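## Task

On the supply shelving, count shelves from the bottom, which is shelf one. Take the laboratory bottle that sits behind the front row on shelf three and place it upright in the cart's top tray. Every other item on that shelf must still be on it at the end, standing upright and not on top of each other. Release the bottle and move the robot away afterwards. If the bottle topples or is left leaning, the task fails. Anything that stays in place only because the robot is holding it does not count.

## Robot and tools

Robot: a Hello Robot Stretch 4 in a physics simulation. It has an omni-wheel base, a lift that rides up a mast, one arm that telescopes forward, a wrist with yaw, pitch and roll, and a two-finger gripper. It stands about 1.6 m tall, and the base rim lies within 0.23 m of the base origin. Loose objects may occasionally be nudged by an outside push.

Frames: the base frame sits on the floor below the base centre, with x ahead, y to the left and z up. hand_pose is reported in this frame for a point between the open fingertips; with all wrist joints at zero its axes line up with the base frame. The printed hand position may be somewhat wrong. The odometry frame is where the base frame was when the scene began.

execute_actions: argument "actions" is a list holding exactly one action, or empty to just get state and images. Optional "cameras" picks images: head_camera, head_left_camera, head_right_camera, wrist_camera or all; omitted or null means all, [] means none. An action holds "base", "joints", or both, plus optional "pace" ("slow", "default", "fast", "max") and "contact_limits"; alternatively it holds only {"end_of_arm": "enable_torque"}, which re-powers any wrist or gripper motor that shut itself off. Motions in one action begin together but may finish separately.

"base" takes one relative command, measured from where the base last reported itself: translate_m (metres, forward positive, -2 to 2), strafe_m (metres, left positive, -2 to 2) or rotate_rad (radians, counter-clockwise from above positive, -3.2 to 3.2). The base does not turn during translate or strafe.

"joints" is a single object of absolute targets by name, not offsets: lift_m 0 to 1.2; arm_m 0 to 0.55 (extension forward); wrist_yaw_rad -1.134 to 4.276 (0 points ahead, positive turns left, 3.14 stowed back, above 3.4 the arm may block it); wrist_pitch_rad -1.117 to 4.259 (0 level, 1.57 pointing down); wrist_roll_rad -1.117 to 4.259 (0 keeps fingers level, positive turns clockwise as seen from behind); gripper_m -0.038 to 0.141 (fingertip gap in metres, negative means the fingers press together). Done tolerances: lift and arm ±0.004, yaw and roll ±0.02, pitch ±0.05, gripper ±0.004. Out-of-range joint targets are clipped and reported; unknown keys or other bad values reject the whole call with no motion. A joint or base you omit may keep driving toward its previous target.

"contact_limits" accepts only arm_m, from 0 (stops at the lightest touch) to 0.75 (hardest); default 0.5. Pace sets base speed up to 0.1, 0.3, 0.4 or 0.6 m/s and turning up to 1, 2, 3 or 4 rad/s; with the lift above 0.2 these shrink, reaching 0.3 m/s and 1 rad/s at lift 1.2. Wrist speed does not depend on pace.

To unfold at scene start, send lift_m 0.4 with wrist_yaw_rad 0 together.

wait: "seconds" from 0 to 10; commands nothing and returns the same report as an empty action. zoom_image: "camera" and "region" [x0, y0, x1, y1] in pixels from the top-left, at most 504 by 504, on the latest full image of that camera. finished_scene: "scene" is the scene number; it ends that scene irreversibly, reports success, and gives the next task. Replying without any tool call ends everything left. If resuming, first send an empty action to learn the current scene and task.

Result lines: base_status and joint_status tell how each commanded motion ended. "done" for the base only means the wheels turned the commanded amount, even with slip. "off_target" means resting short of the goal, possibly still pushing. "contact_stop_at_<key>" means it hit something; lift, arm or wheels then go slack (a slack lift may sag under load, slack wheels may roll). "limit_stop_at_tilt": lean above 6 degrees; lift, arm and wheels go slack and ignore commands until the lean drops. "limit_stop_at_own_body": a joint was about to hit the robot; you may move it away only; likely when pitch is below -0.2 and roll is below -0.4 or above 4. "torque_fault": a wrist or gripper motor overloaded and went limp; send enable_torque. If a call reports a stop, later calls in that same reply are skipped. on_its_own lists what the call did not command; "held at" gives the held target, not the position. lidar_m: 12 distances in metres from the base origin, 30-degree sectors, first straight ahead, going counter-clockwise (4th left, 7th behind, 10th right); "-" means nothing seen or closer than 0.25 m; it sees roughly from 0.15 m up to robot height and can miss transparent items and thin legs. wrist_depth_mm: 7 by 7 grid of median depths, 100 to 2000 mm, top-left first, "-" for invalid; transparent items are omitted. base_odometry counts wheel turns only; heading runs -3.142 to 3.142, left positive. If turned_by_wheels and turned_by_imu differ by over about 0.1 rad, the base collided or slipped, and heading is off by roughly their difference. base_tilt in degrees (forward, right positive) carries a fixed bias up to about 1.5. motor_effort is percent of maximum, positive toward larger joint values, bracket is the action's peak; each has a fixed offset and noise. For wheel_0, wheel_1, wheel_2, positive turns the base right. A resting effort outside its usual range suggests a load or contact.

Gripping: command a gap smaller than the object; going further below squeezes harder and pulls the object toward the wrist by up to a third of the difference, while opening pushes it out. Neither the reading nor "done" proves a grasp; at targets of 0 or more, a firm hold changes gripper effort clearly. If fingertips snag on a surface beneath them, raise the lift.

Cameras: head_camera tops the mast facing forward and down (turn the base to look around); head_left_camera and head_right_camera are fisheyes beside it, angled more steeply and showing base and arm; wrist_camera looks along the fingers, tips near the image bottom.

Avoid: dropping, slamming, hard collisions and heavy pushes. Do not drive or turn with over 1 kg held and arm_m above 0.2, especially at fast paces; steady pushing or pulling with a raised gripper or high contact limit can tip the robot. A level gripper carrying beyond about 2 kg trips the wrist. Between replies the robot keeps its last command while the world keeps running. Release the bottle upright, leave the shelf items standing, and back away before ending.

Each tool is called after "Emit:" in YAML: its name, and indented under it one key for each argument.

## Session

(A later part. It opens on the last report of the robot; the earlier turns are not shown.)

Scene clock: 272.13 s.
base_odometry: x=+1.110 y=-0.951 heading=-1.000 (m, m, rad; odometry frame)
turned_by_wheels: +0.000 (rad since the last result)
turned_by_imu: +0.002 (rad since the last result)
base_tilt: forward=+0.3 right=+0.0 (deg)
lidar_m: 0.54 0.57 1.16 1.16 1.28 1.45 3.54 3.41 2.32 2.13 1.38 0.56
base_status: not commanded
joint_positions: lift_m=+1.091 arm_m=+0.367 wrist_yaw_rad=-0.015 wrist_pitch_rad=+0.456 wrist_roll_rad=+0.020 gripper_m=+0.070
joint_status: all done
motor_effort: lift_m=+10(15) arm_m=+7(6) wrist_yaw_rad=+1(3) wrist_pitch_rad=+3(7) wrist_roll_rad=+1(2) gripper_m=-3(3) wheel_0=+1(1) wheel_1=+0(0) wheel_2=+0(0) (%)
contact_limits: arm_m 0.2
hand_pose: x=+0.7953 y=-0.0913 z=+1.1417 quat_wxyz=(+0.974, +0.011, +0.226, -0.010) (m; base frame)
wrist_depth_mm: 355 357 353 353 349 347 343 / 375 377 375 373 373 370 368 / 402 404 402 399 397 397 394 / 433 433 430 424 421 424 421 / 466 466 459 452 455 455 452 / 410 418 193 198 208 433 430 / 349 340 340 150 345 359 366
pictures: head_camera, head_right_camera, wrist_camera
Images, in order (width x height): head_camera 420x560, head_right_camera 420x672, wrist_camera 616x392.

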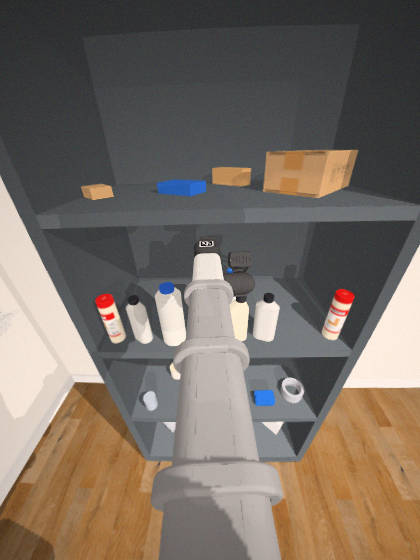

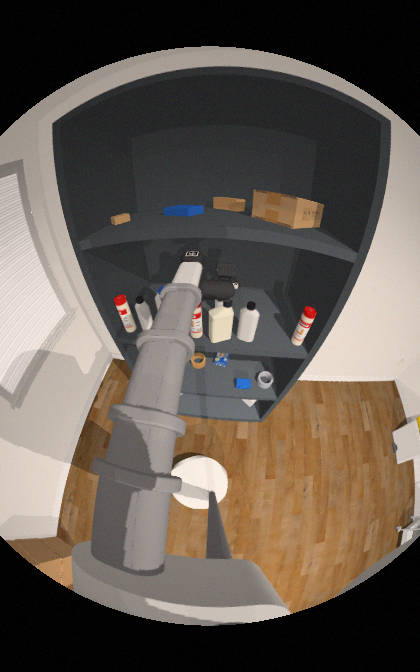

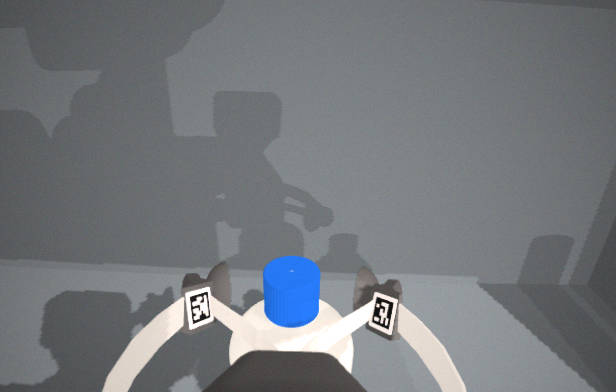

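Emit:
execute_actions:
  actions:
    - {"joints": {"gripper_m": -0.02, "lift_m": 1.094}}
  cameras: ["wrist_camera", "head_right_camera", "head_camera"]

Scene clock: 287.97 s.
base_odometry: x=+1.110 y=-0.951 heading=-1.000 (m, m, rad; odometry frame)
turned_by_wheels: +0.000 (rad since the last result)
turned_by_imu: +0.002 (rad since the last result)
base_tilt: forward=+0.6 right=-0.1 (deg)
lidar_m: 0.54 0.57 1.17 1.17 1.28 1.46 3.57 3.40 2.33 2.13 1.37 0.57
base_status: not commanded
joint_positions: lift_m=+1.094 arm_m=+0.367 wrist_yaw_rad=-0.014 wrist_pitch_rad=+0.448 wrist_roll_rad=+0.020 gripper_m=-0.019
joint_status: all done
on_its_own: wrist_pitch_rad is at rest, and its effort (+28) is outside its rest range (-23 to +23)
motor_effort: lift_m=+20(17) arm_m=+6(7) wrist_yaw_rad=-2(3) wrist_pitch_rad=+28(29) wrist_roll_rad=+1(2) gripper_m=-20(19) wheel_0=+1(1) wheel_1=+0(0) wheel_2=+0(1) (%)
hand_pose: x=+0.7967 y=-0.0911 z=+1.1472 quat_wxyz=(+0.975, +0.011, +0.222, -0.009) (m; base frame)
wrist_depth_mm: 355 353 351 351 349 349 345 / 377 375 375 373 370 370 364 / 404 402 399 397 394 392 387 / 433 433 427 424 421 421 415 / 466 462 455 455 449 449 449 / 427 430 183 187 184 442 442 / 359 345 355 162 357 366 373
pictures: head_camera, head_right_camera, wrist_camera
Images, in order (width x height): head_camera 420x560, head_right_camera 420x672, wrist_camera 616x392.

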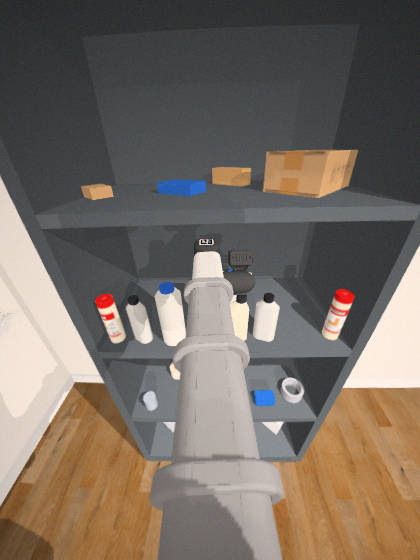

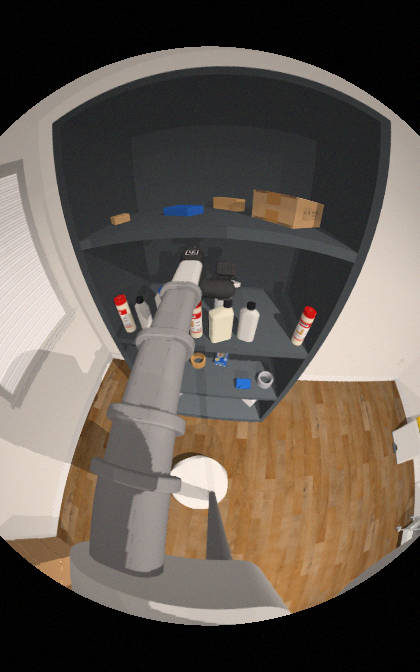

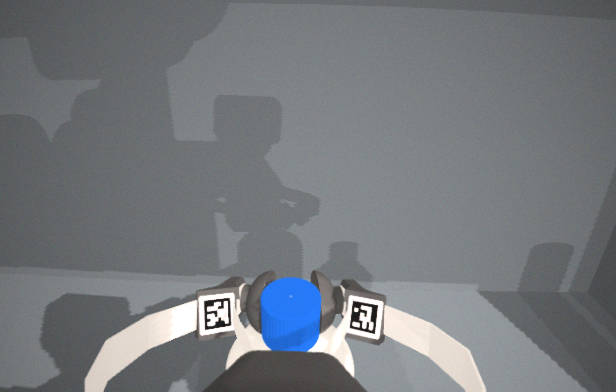

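Emit:
zoom_image:
  camera: "wrist_camera"
  region: [180, 250, 400, 392]

Region (180, 250, 400, 392) of wrist_camera's 616x392 image, scaled by 2.291; it fills the top 325 rows of this view, and the rest is white.

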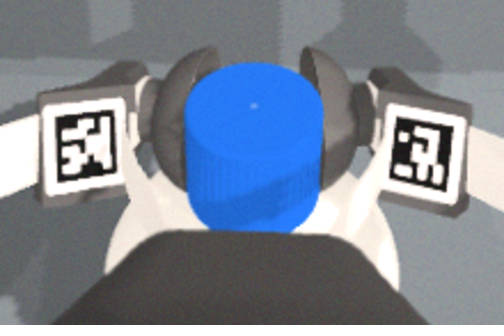

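Emit:
execute_actions:
  actions:
    - {"joints": {"lift_m": 1.103}, "pace": "slow"}
  cameras: ["wrist_camera", "head_right_camera", "head_camera"]

Scene clock: 302.80 s.
base_odometry: x=+1.110 y=-0.951 heading=-1.000 (m, m, rad; odometry frame)
turned_by_wheels: +0.000 (rad since the last result)
turned_by_imu: +0.001 (rad since the last result)
base_tilt: forward=+0.5 right=-0.1 (deg)
lidar_m: 0.53 0.58 1.17 1.17 1.27 1.46 3.54 3.41 2.32 2.14 1.38 0.57
base_status: not commanded
joint_positions: lift_m=+1.103 arm_m=+0.367 wrist_yaw_rad=-0.015 wrist_pitch_rad=+0.462 wrist_roll_rad=+0.020 gripper_m=-0.019
joint_status: all done
motor_effort: lift_m=+24(26) arm_m=+5(5) wrist_yaw_rad=+0(2) wrist_pitch_rad=-13(27) wrist_roll_rad=+1(2) gripper_m=-19(20) wheel_0=+1(0) wheel_1=+0(0) wheel_2=+0(1) (%)
hand_pose: x=+0.7949 y=-0.0912 z=+1.1522 quat_wxyz=(+0.973, +0.011, +0.229, -0.009) (m; base frame)
wrist_depth_mm: 353 353 353 349 347 347 345 / 379 377 375 375 375 370 366 / 402 404 402 402 394 394 392 / 436 433 430 430 427 424 424 / 477 469 462 466 459 455 459 / 415 424 183 187 184 436 436 / 353 342 353 162 349 364 366
pictures: head_camera, head_right_camera, wrist_camera
Images, in order (width x height): head_camera 420x560, head_right_camera 420x672, wrist_camera 616x392.

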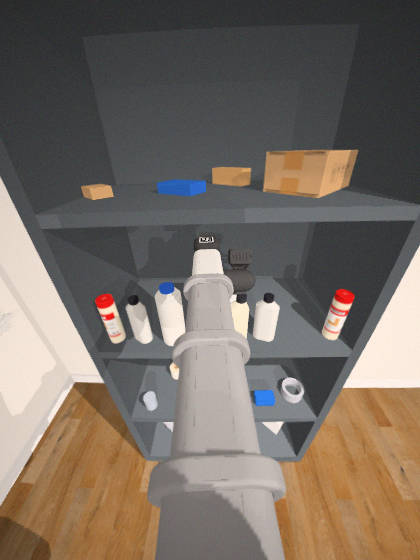

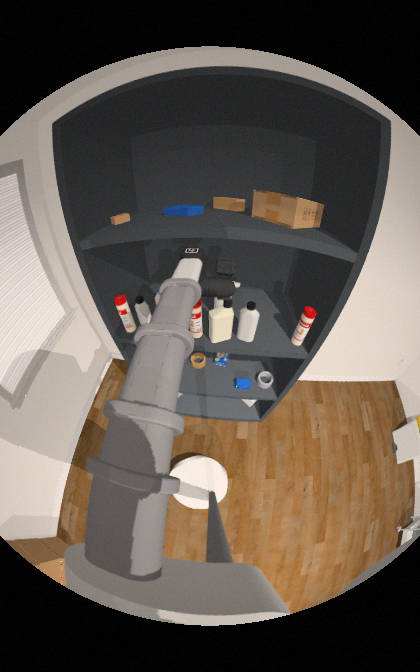

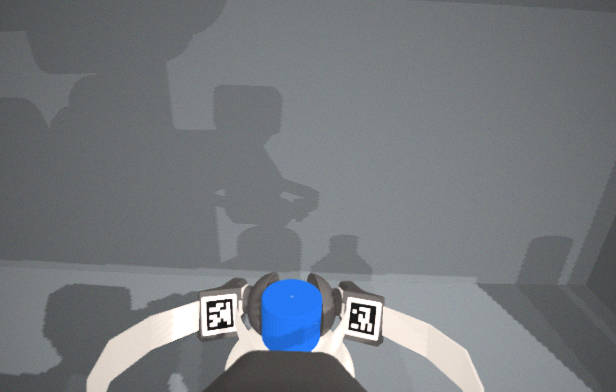

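Emit:
execute_actions:
  actions:
    - {"joints": {"lift_m": 1.115, "arm_m": 0.352}, "pace": "slow"}
  cameras: ["wrist_camera", "head_right_camera", "head_camera"]

Scene clock: 306.17 s.
base_odometry: x=+1.110 y=-0.951 heading=-1.000 (m, m, rad; odometry frame)
turned_by_wheels: +0.000 (rad since the last result)
turned_by_imu: +0.001 (rad since the last result)
base_tilt: forward=+0.3 right=-0.1 (deg)
lidar_m: 0.54 0.58 1.18 1.14 1.27 1.46 3.55 3.42 2.32 2.13 1.39 0.57
base_status: not commanded
joint_positions: lift_m=+1.114 arm_m=+0.353 wrist_yaw_rad=-0.015 wrist_pitch_rad=+0.463 wrist_roll_rad=+0.020 gripper_m=-0.019
joint_status: all done
motor_effort: lift_m=+25(22) arm_m=-7(7) wrist_yaw_rad=+0(1) wrist_pitch_rad=-15(15) wrist_roll_rad=+2(2) gripper_m=-19(18) wheel_0=+1(1) wheel_1=+0(0) wheel_2=+0(0) (%)
hand_pose: x=+0.7809 y=-0.0912 z=+1.1640 quat_wxyz=(+0.973, +0.011, +0.229, -0.009) (m; base frame)
wrist_depth_mm: 370 370 368 364 359 362 359 / 389 392 389 389 387 384 379 / 418 415 415 413 413 410 407 / 452 445 445 449 439 436 439 / 492 480 484 477 477 473 469 / 433 436 182 187 184 452 452 / 366 357 368 163 362 373 382
pictures: head_camera, head_right_camera, wrist_camera
Images, in order (width x height): head_camera 420x560, head_right_camera 420x672, wrist_camera 616x392.

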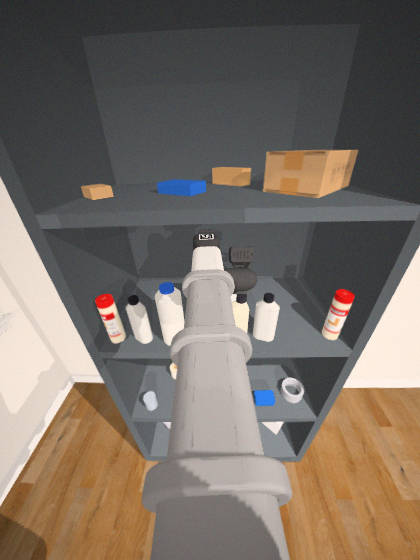

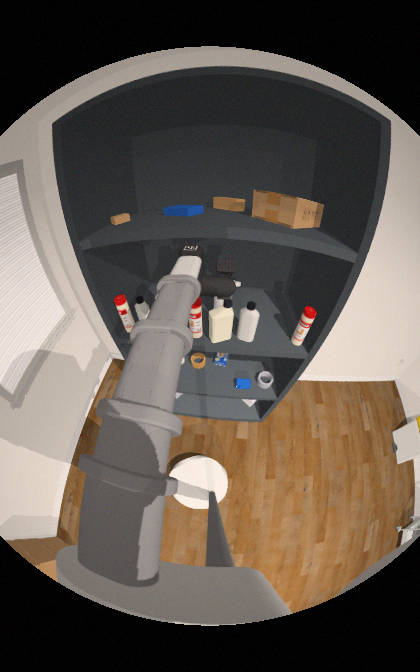

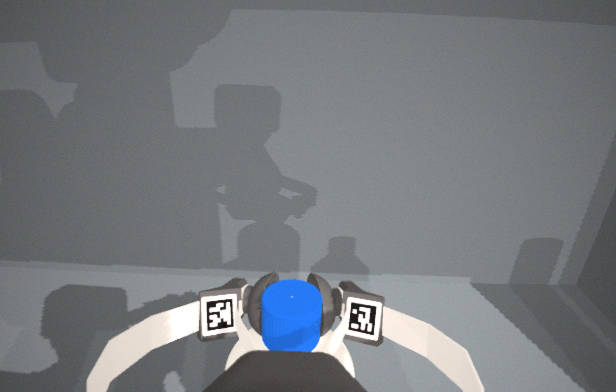

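Emit:
execute_actions:
  actions:
    - {"base": {"strafe_m": -0.237}}

Scene clock: 317.93 s.
base_odometry: x=+0.911 y=-1.079 heading=-1.000 (m, m, rad; odometry frame)
turned_by_wheels: +0.000 (rad since the last result)
turned_by_imu: +0.001 (rad since the last result)
base_tilt: forward=+0.4 right=+0.1 (deg)
lidar_m: 0.53 0.58 0.79 1.39 1.51 1.73 3.59 3.08 2.12 1.89 1.35 0.54
base_status: done
joint_positions: lift_m=+1.115 arm_m=+0.353 wrist_yaw_rad=-0.015 wrist_pitch_rad=+0.463 wrist_roll_rad=+0.020 gripper_m=-0.019
joint_status: not commanded
motor_effort: lift_m=+25(25) arm_m=-7(7) wrist_yaw_rad=+1(1) wrist_pitch_rad=-15(15) wrist_roll_rad=+2(2) gripper_m=-20(19) wheel_0=-1(9) wheel_1=+3(8) wheel_2=+0(1) (%)
hand_pose: x=+0.7809 y=-0.0913 z=+1.1640 quat_wxyz=(+0.973, +0.012, +0.229, -0.010) (m; base frame)
wrist_depth_mm: 357 357 355 351 351 291 209 / 382 379 379 375 373 293 210 / 410 404 407 402 402 290 210 / 439 439 433 433 430 289 209 / 477 469 469 466 459 287 208 / 436 439 183 187 184 282 205 / 368 357 364 163 366 241 202
pictures: head_camera, head_left_camera, head_right_camera, wrist_camera
Images, in order (width x height): head_camera 420x560, head_left_camera 420x672, head_right_camera 420x672, wrist_camera 616x392.

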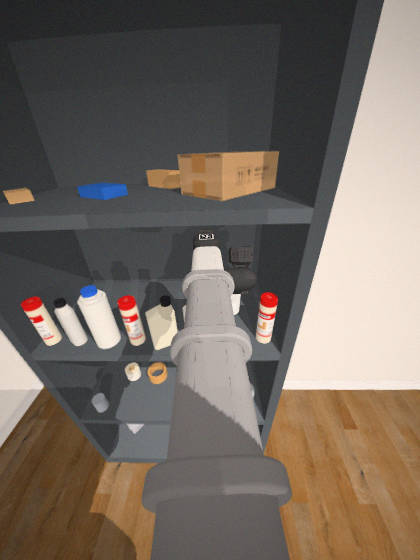

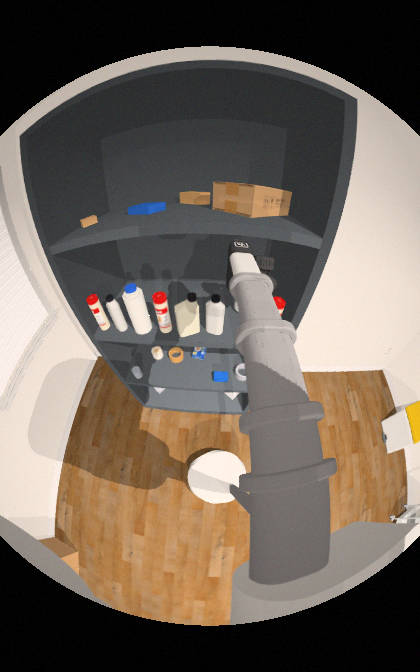

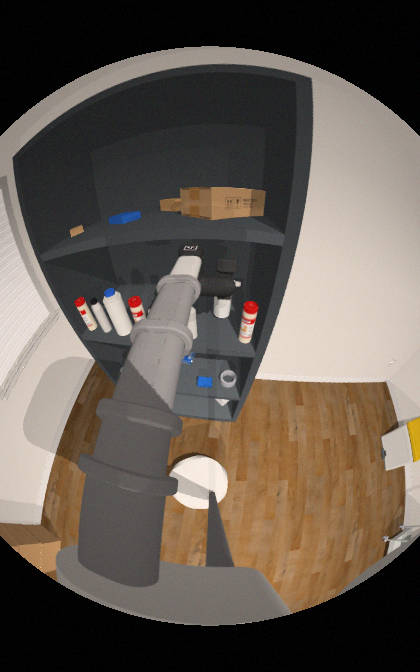

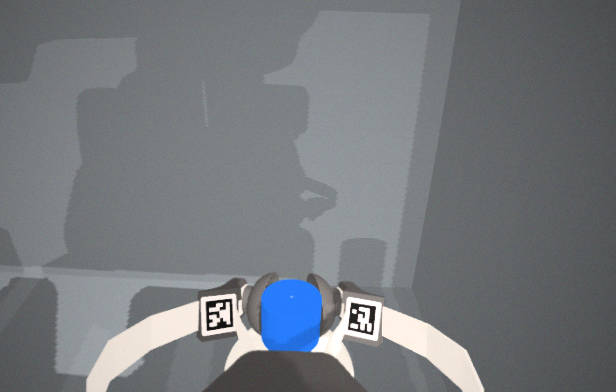

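Emit:
zoom_image:
  camera: "head_right_camera"
  region: [160, 240, 290, 370]

Emit:
zoom_image:
  camera: "head_camera"
  region: [140, 220, 320, 400]

Region (160, 240, 290, 370) of head_right_camera's 420x672 image, scaled by 3.877, with more detail than that image has.

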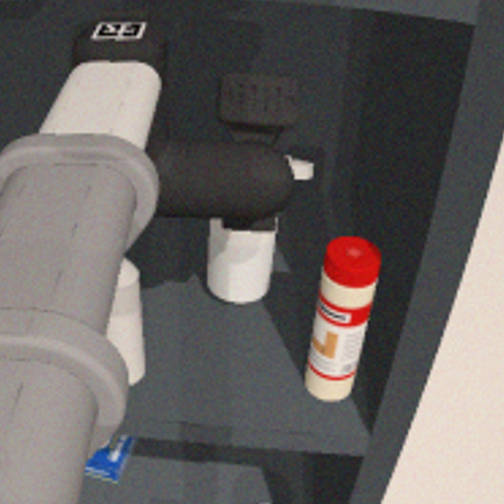

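Region (140, 220, 320, 400) of head_camera's 420x560 image, scaled by 2.800, with more detail than that image has.

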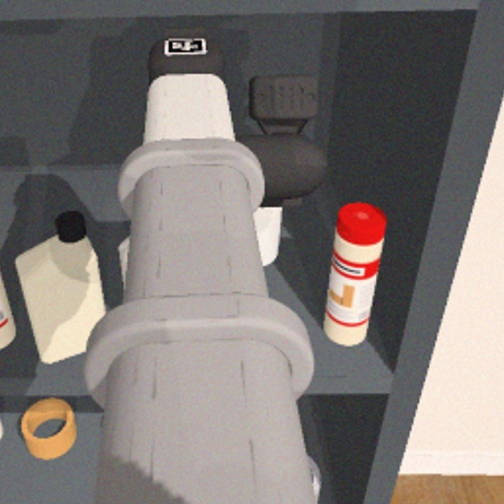

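Emit:
execute_actions:
  actions:
    - {"joints": {"lift_m": 1.13, "arm_m": 0.29}, "contact_limits": {"arm_m": 0.25}}
  cameras: ["head_camera", "head_right_camera", "head_left_camera"]

Scene clock: 335.03 s.
base_odometry: x=+0.911 y=-1.079 heading=-1.000 (m, m, rad; odometry frame)
turned_by_wheels: +0.000 (rad since the last result)
turned_by_imu: +0.002 (rad since the last result)
base_tilt: forward=+0.4 right=-0.1 (deg)
lidar_m: 0.52 0.58 0.82 1.40 1.53 1.73 3.60 3.12 2.14 1.89 1.37 0.56
base_status: not commanded
joint_positions: lift_m=+1.130 arm_m=+0.291 wrist_yaw_rad=-0.015 wrist_pitch_rad=+0.463 wrist_roll_rad=+0.020 gripper_m=-0.019
joint_status: all done
motor_effort: lift_m=+25(24) arm_m=-7(7) wrist_yaw_rad=+1(1) wrist_pitch_rad=-15(15) wrist_roll_rad=+1(2) gripper_m=-19(19) wheel_0=+0(1) wheel_1=+2(2) wheel_2=+0(0) (%)
contact_limits: arm_m 0.25
hand_pose: x=+0.7188 y=-0.0913 z=+1.1789 quat_wxyz=(+0.973, +0.012, +0.229, -0.010) (m; base frame)
wrist_depth_mm: 415 413 415 410 407 285 205 / 442 439 439 439 433 285 206 / 473 469 469 466 459 285 205 / 512 504 504 496 488 282 204 / 530 539 535 535 521 279 202 / 452 459 183 187 184 276 200 / 387 373 382 162 379 235 197
pictures: head_camera, head_left_camera, head_right_camera
Images, in order (width x height): head_camera 420x560, head_left_camera 420x672, head_right_camera 420x672.

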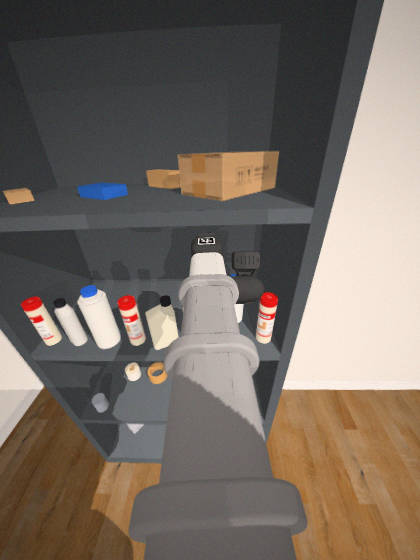

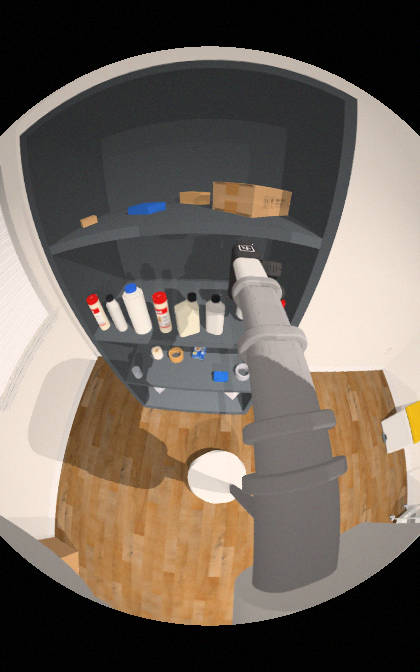

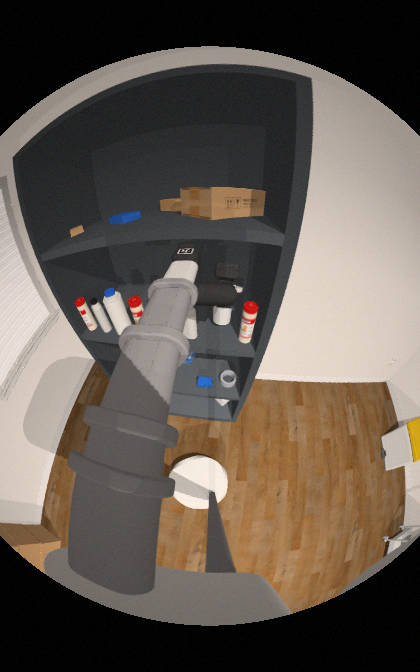

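Emit:
zoom_image:
  camera: "head_right_camera"
  region: [160, 240, 290, 370]

Emit:
zoom_image:
  camera: "head_camera"
  region: [190, 230, 320, 370]

Region (160, 240, 290, 370) of head_right_camera's 420x672 image, scaled by 3.877, with more detail than that image has.

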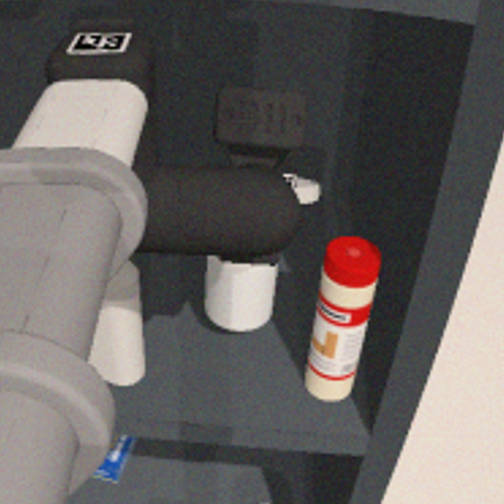

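Region (190, 230, 320, 370) of head_camera's 420x560 image, scaled by 3.600, with more detail than that image has; it fills the left 468 columns of this view, and the rest is white.

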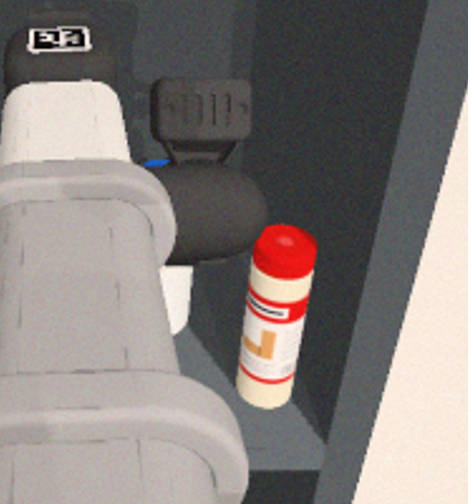

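Emit:
execute_actions:
  actions:
    - {"base": {"translate_m": -1.3}, "joints": {"arm_m": 0.0}, "pace": "fast"}

Scene clock: 363.33 s.
base_odometry: x=+0.208 y=+0.015 heading=-1.000 (m, m, rad; odometry frame)
turned_by_wheels: +0.000 (rad since the last result)
turned_by_imu: +0.005 (rad since the last result)
base_tilt: forward=+0.4 right=-0.2 (deg)
lidar_m: 0.36 1.95 1.55 1.21 1.58 1.89 2.15 2.28 2.28 1.82 2.16 0.39
base_status: done
joint_positions: lift_m=+1.130 arm_m=+0.003 wrist_yaw_rad=-0.015 wrist_pitch_rad=+0.463 wrist_roll_rad=+0.020 gripper_m=-0.019
joint_status: all done
joint sent to its limit — the command would take arm_m past its lower limit, so that joint was sent only as far as its limit.
motor_effort: lift_m=+25(24) arm_m=-6(6) wrist_yaw_rad=+1(1) wrist_pitch_rad=-15(16) wrist_roll_rad=+2(1) gripper_m=-19(19) wheel_0=+1(4) wheel_1=+1(4) wheel_2=-2(8) (%)
hand_pose: x=+0.4309 y=-0.0913 z=+1.1789 quat_wxyz=(+0.973, +0.012, +0.229, -0.010) (m; base frame)
wrist_depth_mm: 1921 1808 1863 1808 1863 1808 1756 / - 1808 1537 1808 1983 1921 1863 / - - - - - - - / - - 1921 1921 - - - / - - - - - - - / 1863 1863 182 189 185 1921 1863 / 1537 1499 1537 163 1537 1537 1618
pictures: head_camera, head_left_camera, head_right_camera, wrist_camera
Images, in order (width x height): head_camera 420x560, head_left_camera 420x672, head_right_camera 420x672, wrist_camera 616x392.

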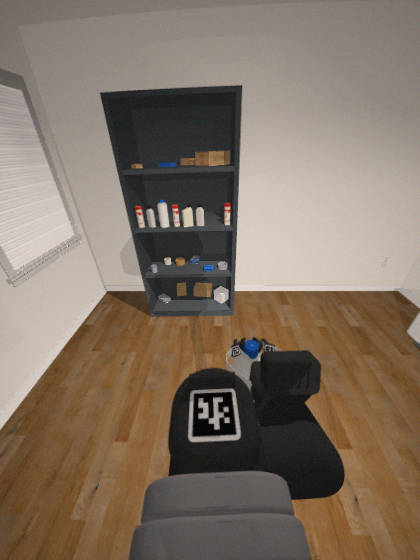

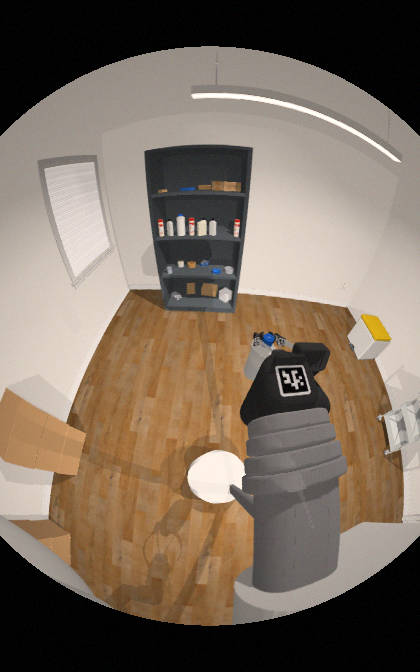

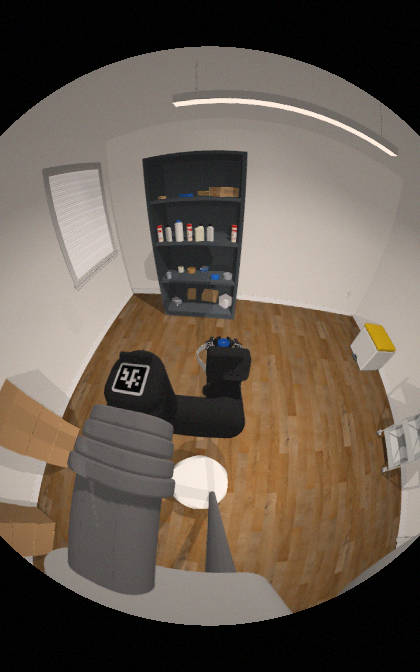

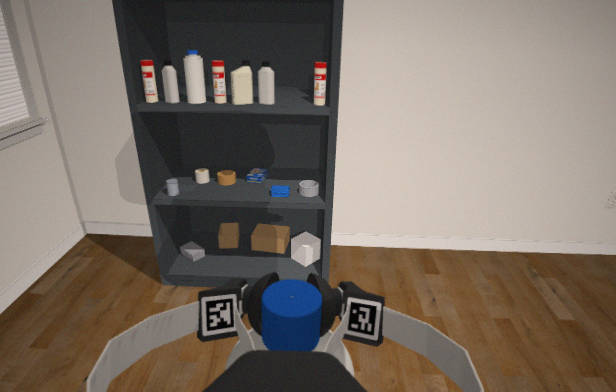

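Emit:
execute_actions:
  actions:
    - {"base": {"rotate_rad": -1.5}, "joints": {"lift_m": 1.0}}

Scene clock: 367.43 s.
base_odometry: x=+0.208 y=+0.015 heading=-2.500 (m, m, rad; odometry frame)
turned_by_wheels: -1.500 (rad since the last result)
turned_by_imu: -1.530 (rad since the last result)
base_tilt: forward=+0.4 right=+0.0 (deg)
lidar_m: 0.35 2.15 2.34 1.83 1.92 1.54 1.21 1.57 2.48 2.13 2.33 2.27
base_status: done
joint_positions: lift_m=+1.000 arm_m=+0.003 wrist_yaw_rad=-0.015 wrist_pitch_rad=+0.463 wrist_roll_rad=+0.020 gripper_m=-0.019
joint_status: all done
motor_effort: lift_m=+16(24) arm_m=-6(6) wrist_yaw_rad=+1(1) wrist_pitch_rad=-15(15) wrist_roll_rad=+2(1) gripper_m=-20(18) wheel_0=+1(4) wheel_1=+1(6) wheel_2=-1(5) (%)
hand_pose: x=+0.4309 y=-0.0913 z=+1.0497 quat_wxyz=(+0.973, +0.012, +0.229, -0.010) (m; base frame)
wrist_depth_mm: 1983 1863 1808 1808 1808 1708 1708 / - - 1983 1921 1808 1863 1708 / - - - 1863 - 1863 1921 / 1921 - - - - - - / - 1921 - 1983 - - - / 1618 1661 182 187 183 1708 1661 / 1397 1308 1336 162 1336 1430 1430
pictures: head_camera, head_left_camera, head_right_camera, wrist_camera
Images, in order (width x height): head_camera 420x560, head_left_camera 420x672, head_right_camera 420x672, wrist_camera 616x392.

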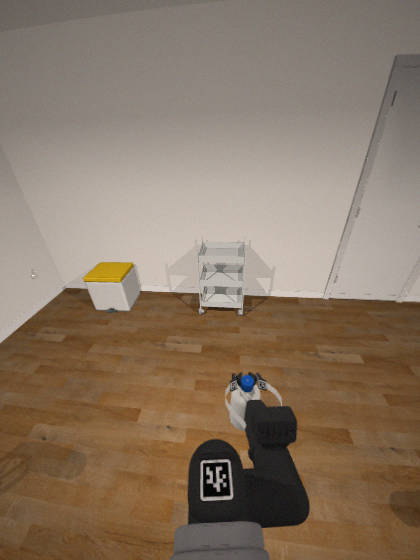

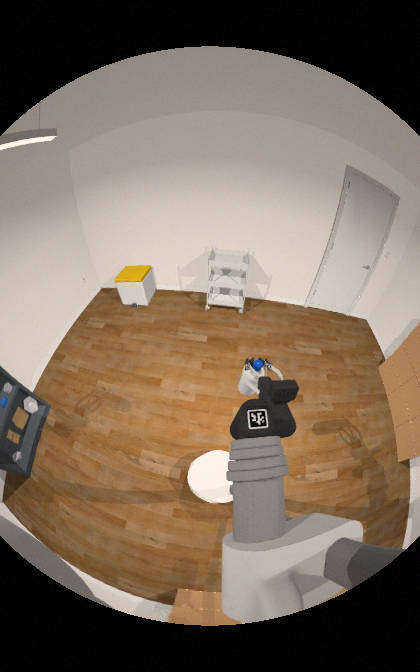

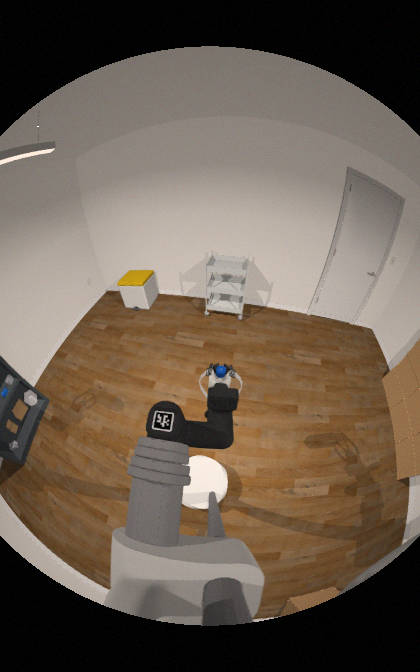

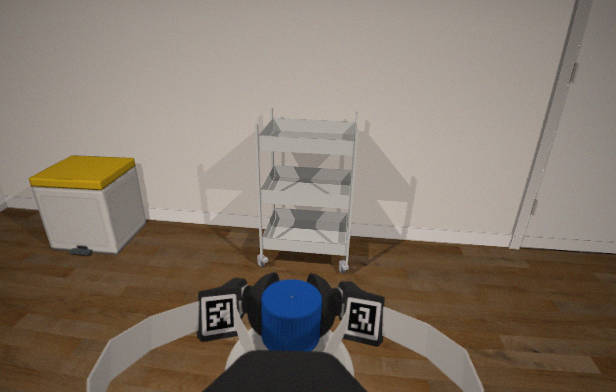

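Emit:
zoom_image:
  camera: "wrist_camera"
  region: [230, 95, 400, 285]

Emit:
zoom_image:
  camera: "head_camera"
  region: [170, 220, 280, 330]

Region (230, 95, 400, 285) of wrist_camera's 616x392 image, scaled by 2.653; it fills the left 451 columns of this view, and the rest is white.

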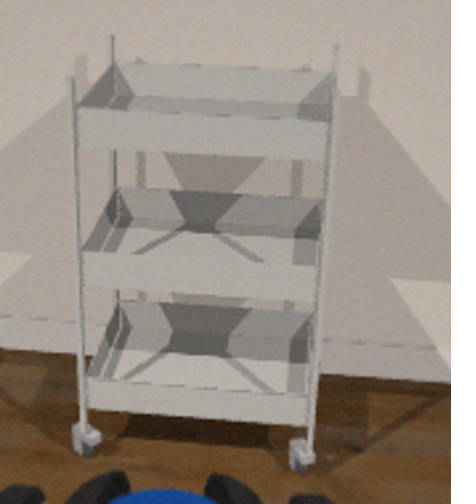

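Region (170, 220, 280, 330) of head_camera's 420x560 image, scaled by 4.582, with more detail than that image has.

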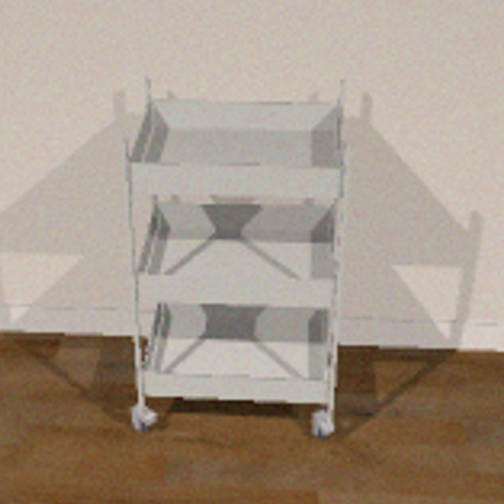

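Emit:
execute_actions:
  actions:
    - {"base": {"translate_m": 1.33}, "joints": {"lift_m": 0.87}, "pace": "fast"}

Scene clock: 384.10 s.
base_odometry: x=-0.857 y=-0.781 heading=-2.500 (m, m, rad; odometry frame)
turned_by_wheels: +0.000 (rad since the last result)
turned_by_imu: +0.000 (rad since the last result)
base_tilt: forward=+0.4 right=-0.2 (deg)
lidar_m: 0.36 1.02 1.14 2.13 2.04 2.88 2.54 2.80 2.34 2.34 1.17 0.36
base_status: done
joint_positions: lift_m=+0.870 arm_m=+0.003 wrist_yaw_rad=-0.015 wrist_pitch_rad=+0.463 wrist_roll_rad=+0.020 gripper_m=-0.019
joint_status: all done
motor_effort: lift_m=+16(17) arm_m=-6(7) wrist_yaw_rad=+1(1) wrist_pitch_rad=-15(17) wrist_roll_rad=+1(1) gripper_m=-19(19) wheel_0=+0(3) wheel_1=+0(5) wheel_2=+0(11) (%)
hand_pose: x=+0.4309 y=-0.0913 z=+0.9197 quat_wxyz=(+0.973, +0.012, +0.229, -0.010) (m; base frame)
wrist_depth_mm: 668 640 627 609 597 574 564 / 707 676 668 647 627 615 597 / 750 732 715 683 676 654 634 / 809 788 759 741 715 699 683 / 891 842 683 668 661 732 741 / 976 931 183 188 184 569 788 / 1098 353 466 162 459 442 842
pictures: head_camera, head_left_camera, head_right_camera, wrist_camera
Images, in order (width x height): head_camera 420x560, head_left_camera 420x672, head_right_camera 420x672, wrist_camera 616x392.

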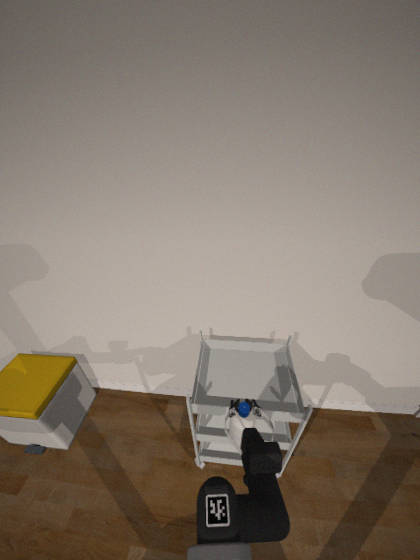

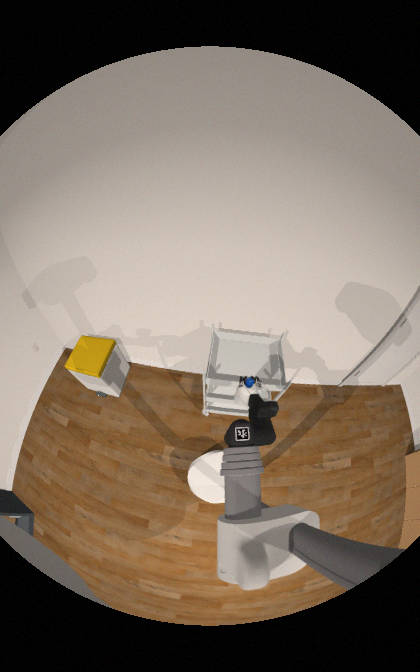

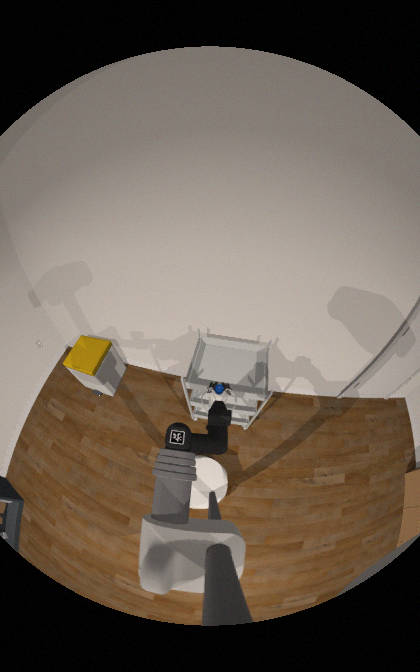

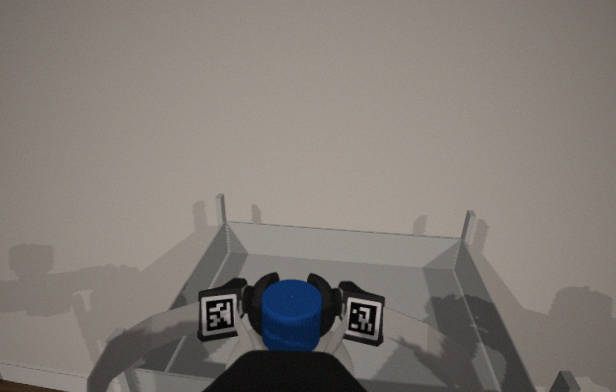

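Emit:
zoom_image:
  camera: "head_camera"
  region: [170, 320, 330, 500]

Emit:
zoom_image:
  camera: "head_left_camera"
  region: [180, 310, 320, 470]

Region (170, 320, 330, 500) of head_camera's 420x560 image, scaled by 2.800, with more detail than that image has.

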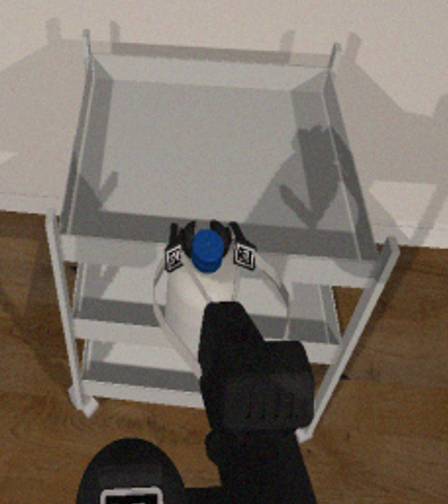

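Region (180, 310, 320, 470) of head_left_camera's 420x672 image, scaled by 3.150, with more detail than that image has; it fills the left 441 columns of this view, and the rest is white.

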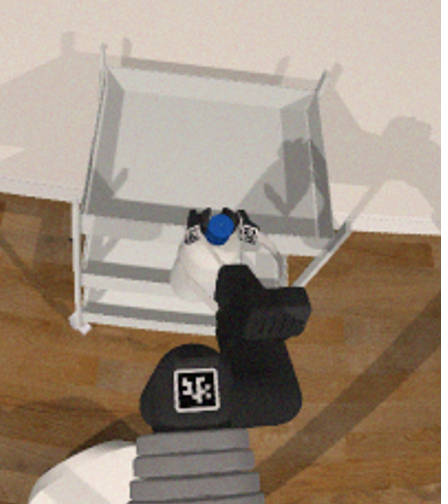

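Emit:
execute_actions:
  actions:
    - {"base": {"strafe_m": -0.05}, "joints": {"arm_m": 0.275}, "contact_limits": {"arm_m": 0.25}}

Scene clock: 411.50 s.
base_odometry: x=-0.887 y=-0.741 heading=-2.500 (m, m, rad; odometry frame)
turned_by_wheels: +0.000 (rad since the last result)
turned_by_imu: +0.002 (rad since the last result)
base_tilt: forward=+0.4 right=+0.0 (deg)
lidar_m: 0.48 0.52 1.16 2.16 2.08 2.88 2.54 2.80 2.30 2.27 1.17 0.50
base_status: done
joint_positions: lift_m=+0.870 arm_m=+0.274 wrist_yaw_rad=-0.015 wrist_pitch_rad=+0.462 wrist_roll_rad=+0.020 gripper_m=-0.019
joint_status: all done
motor_effort: lift_m=+17(16) arm_m=+6(8) wrist_yaw_rad=+0(2) wrist_pitch_rad=-14(15) wrist_roll_rad=+1(1) gripper_m=-18(19) wheel_0=+0(5) wheel_1=+1(6) wheel_2=-1(2) (%)
contact_limits: arm_m 0.25
hand_pose: x=+0.7016 y=-0.0912 z=+0.9197 quat_wxyz=(+0.973, +0.011, +0.229, -0.010) (m; base frame)
wrist_depth_mm: 387 379 368 359 351 343 334 / 415 404 392 384 373 362 355 / 449 430 421 407 402 384 379 / 484 469 449 439 430 413 399 / 521 504 484 469 459 442 433 / 580 539 183 188 183 480 466 / 627 379 433 162 413 397 504
pictures: head_camera, head_left_camera, head_right_camera, wrist_camera
Images, in order (width x height): head_camera 420x560, head_left_camera 420x672, head_right_camera 420x672, wrist_camera 616x392.

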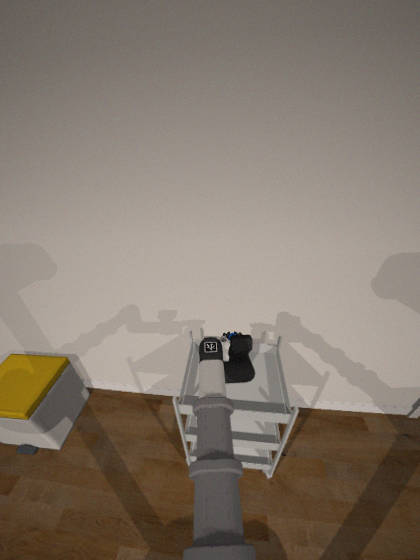

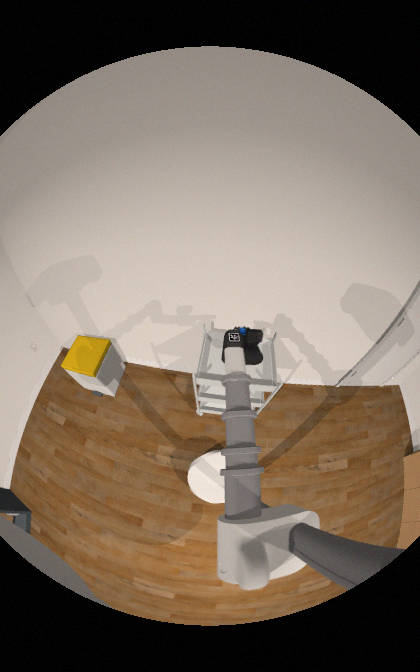

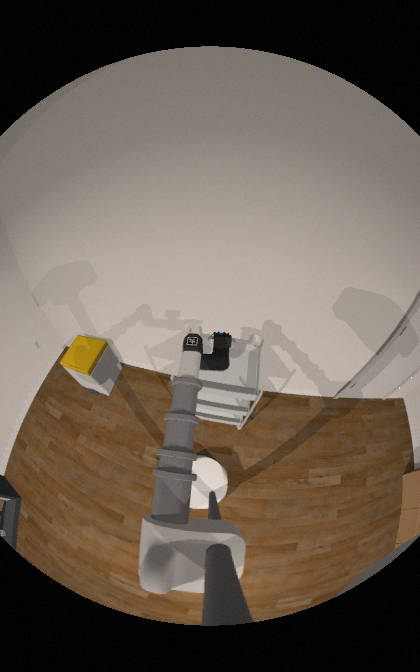

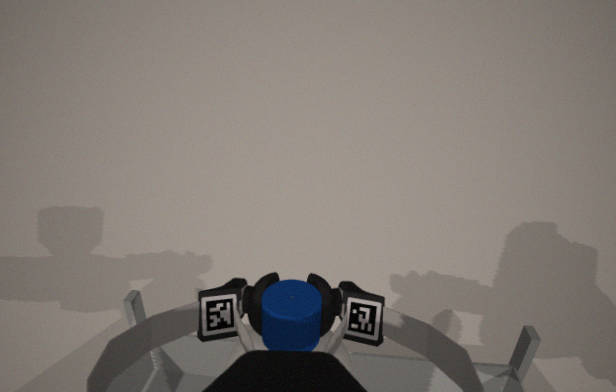

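Emit:
execute_actions:
  actions:
    - {"joints": {"lift_m": 0.775}}
  cameras: ["wrist_camera", "head_camera", "head_right_camera"]

Scene clock: 417.43 s.
base_odometry: x=-0.887 y=-0.741 heading=-2.500 (m, m, rad; odometry frame)
turned_by_wheels: +0.000 (rad since the last result)
turned_by_imu: +0.002 (rad since the last result)
base_tilt: forward=+0.5 right=+0.0 (deg)
lidar_m: 0.48 0.52 1.16 2.18 2.09 2.88 2.54 2.79 2.31 2.29 1.17 0.51
base_status: not commanded
joint_positions: lift_m=+0.775 arm_m=+0.274 wrist_yaw_rad=-0.015 wrist_pitch_rad=+0.463 wrist_roll_rad=+0.020 gripper_m=-0.019
joint_status: all done
motor_effort: lift_m=+16(13) arm_m=+7(6) wrist_yaw_rad=+0(0) wrist_pitch_rad=-16(15) wrist_roll_rad=+1(1) gripper_m=-19(20) wheel_0=+0(0) wheel_1=+1(1) wheel_2=-1(1) (%)
hand_pose: x=+0.7016 y=-0.0912 z=+0.8247 quat_wxyz=(+0.973, +0.011, +0.229, -0.010) (m; base frame)
wrist_depth_mm: 384 379 366 357 351 343 336 / 413 404 392 382 373 359 355 / 445 430 421 404 394 389 375 / 477 469 455 433 427 413 404 / 525 496 480 469 459 445 427 / 580 379 183 187 184 370 449 / 320 336 351 163 353 364 330
pictures: head_camera, head_right_camera, wrist_camera
Images, in order (width x height): head_camera 420x560, head_right_camera 420x672, wrist_camera 616x392.

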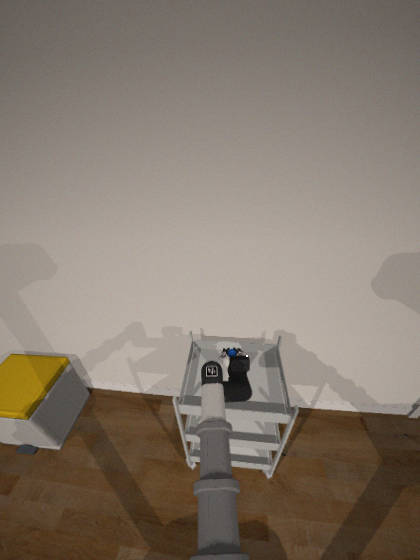

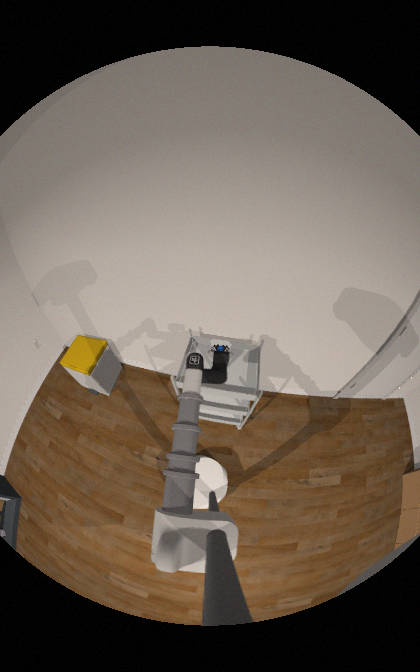

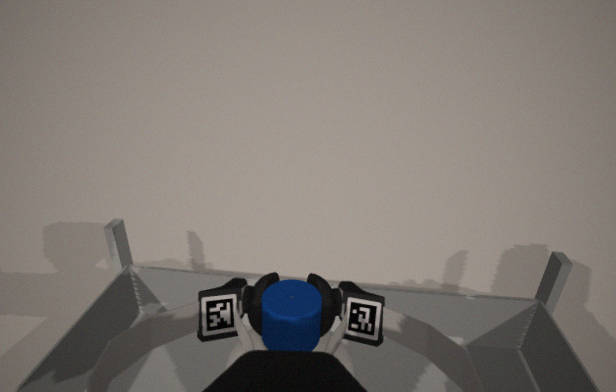

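Emit:
execute_actions:
  actions:
    - {"joints": {"lift_m": 0.766}, "pace": "slow"}
  cameras: []

Scene clock: 420.57 s.
base_odometry: x=-0.887 y=-0.741 heading=-2.500 (m, m, rad; odometry frame)
turned_by_wheels: +0.000 (rad since the last result)
turned_by_imu: +0.001 (rad since the last result)
base_tilt: forward=+0.6 right=-0.1 (deg)
lidar_m: 0.49 0.54 1.17 2.17 2.08 2.88 2.54 2.79 2.31 2.27 1.16 0.49
base_status: not commanded
joint_positions: lift_m=+0.767 arm_m=+0.274 wrist_yaw_rad=-0.015 wrist_pitch_rad=+0.453 wrist_roll_rad=+0.020 gripper_m=-0.019
joint_status: all done
motor_effort: lift_m=+12(13) arm_m=+6(7) wrist_yaw_rad=+1(0) wrist_pitch_rad=+12(16) wrist_roll_rad=+2(2) gripper_m=-20(18) wheel_0=+0(0) wheel_1=+1(1) wheel_2=-1(1) (%)
hand_pose: x=+0.7028 y=-0.0913 z=+0.8185 quat_wxyz=(+0.974, +0.011, +0.225, -0.009) (m; base frame)
wrist_depth_mm: 387 379 366 357 351 342 334 / 410 404 389 382 373 359 353 / 442 427 415 410 392 384 375 / 477 466 445 433 424 410 399 / 517 492 480 462 455 442 421 / 564 377 183 186 183 366 445 / 319 340 351 163 351 364 330
pictures: none
No camera images: the call's "cameras" was empty. Leave "cameras" out to get every camera's image.


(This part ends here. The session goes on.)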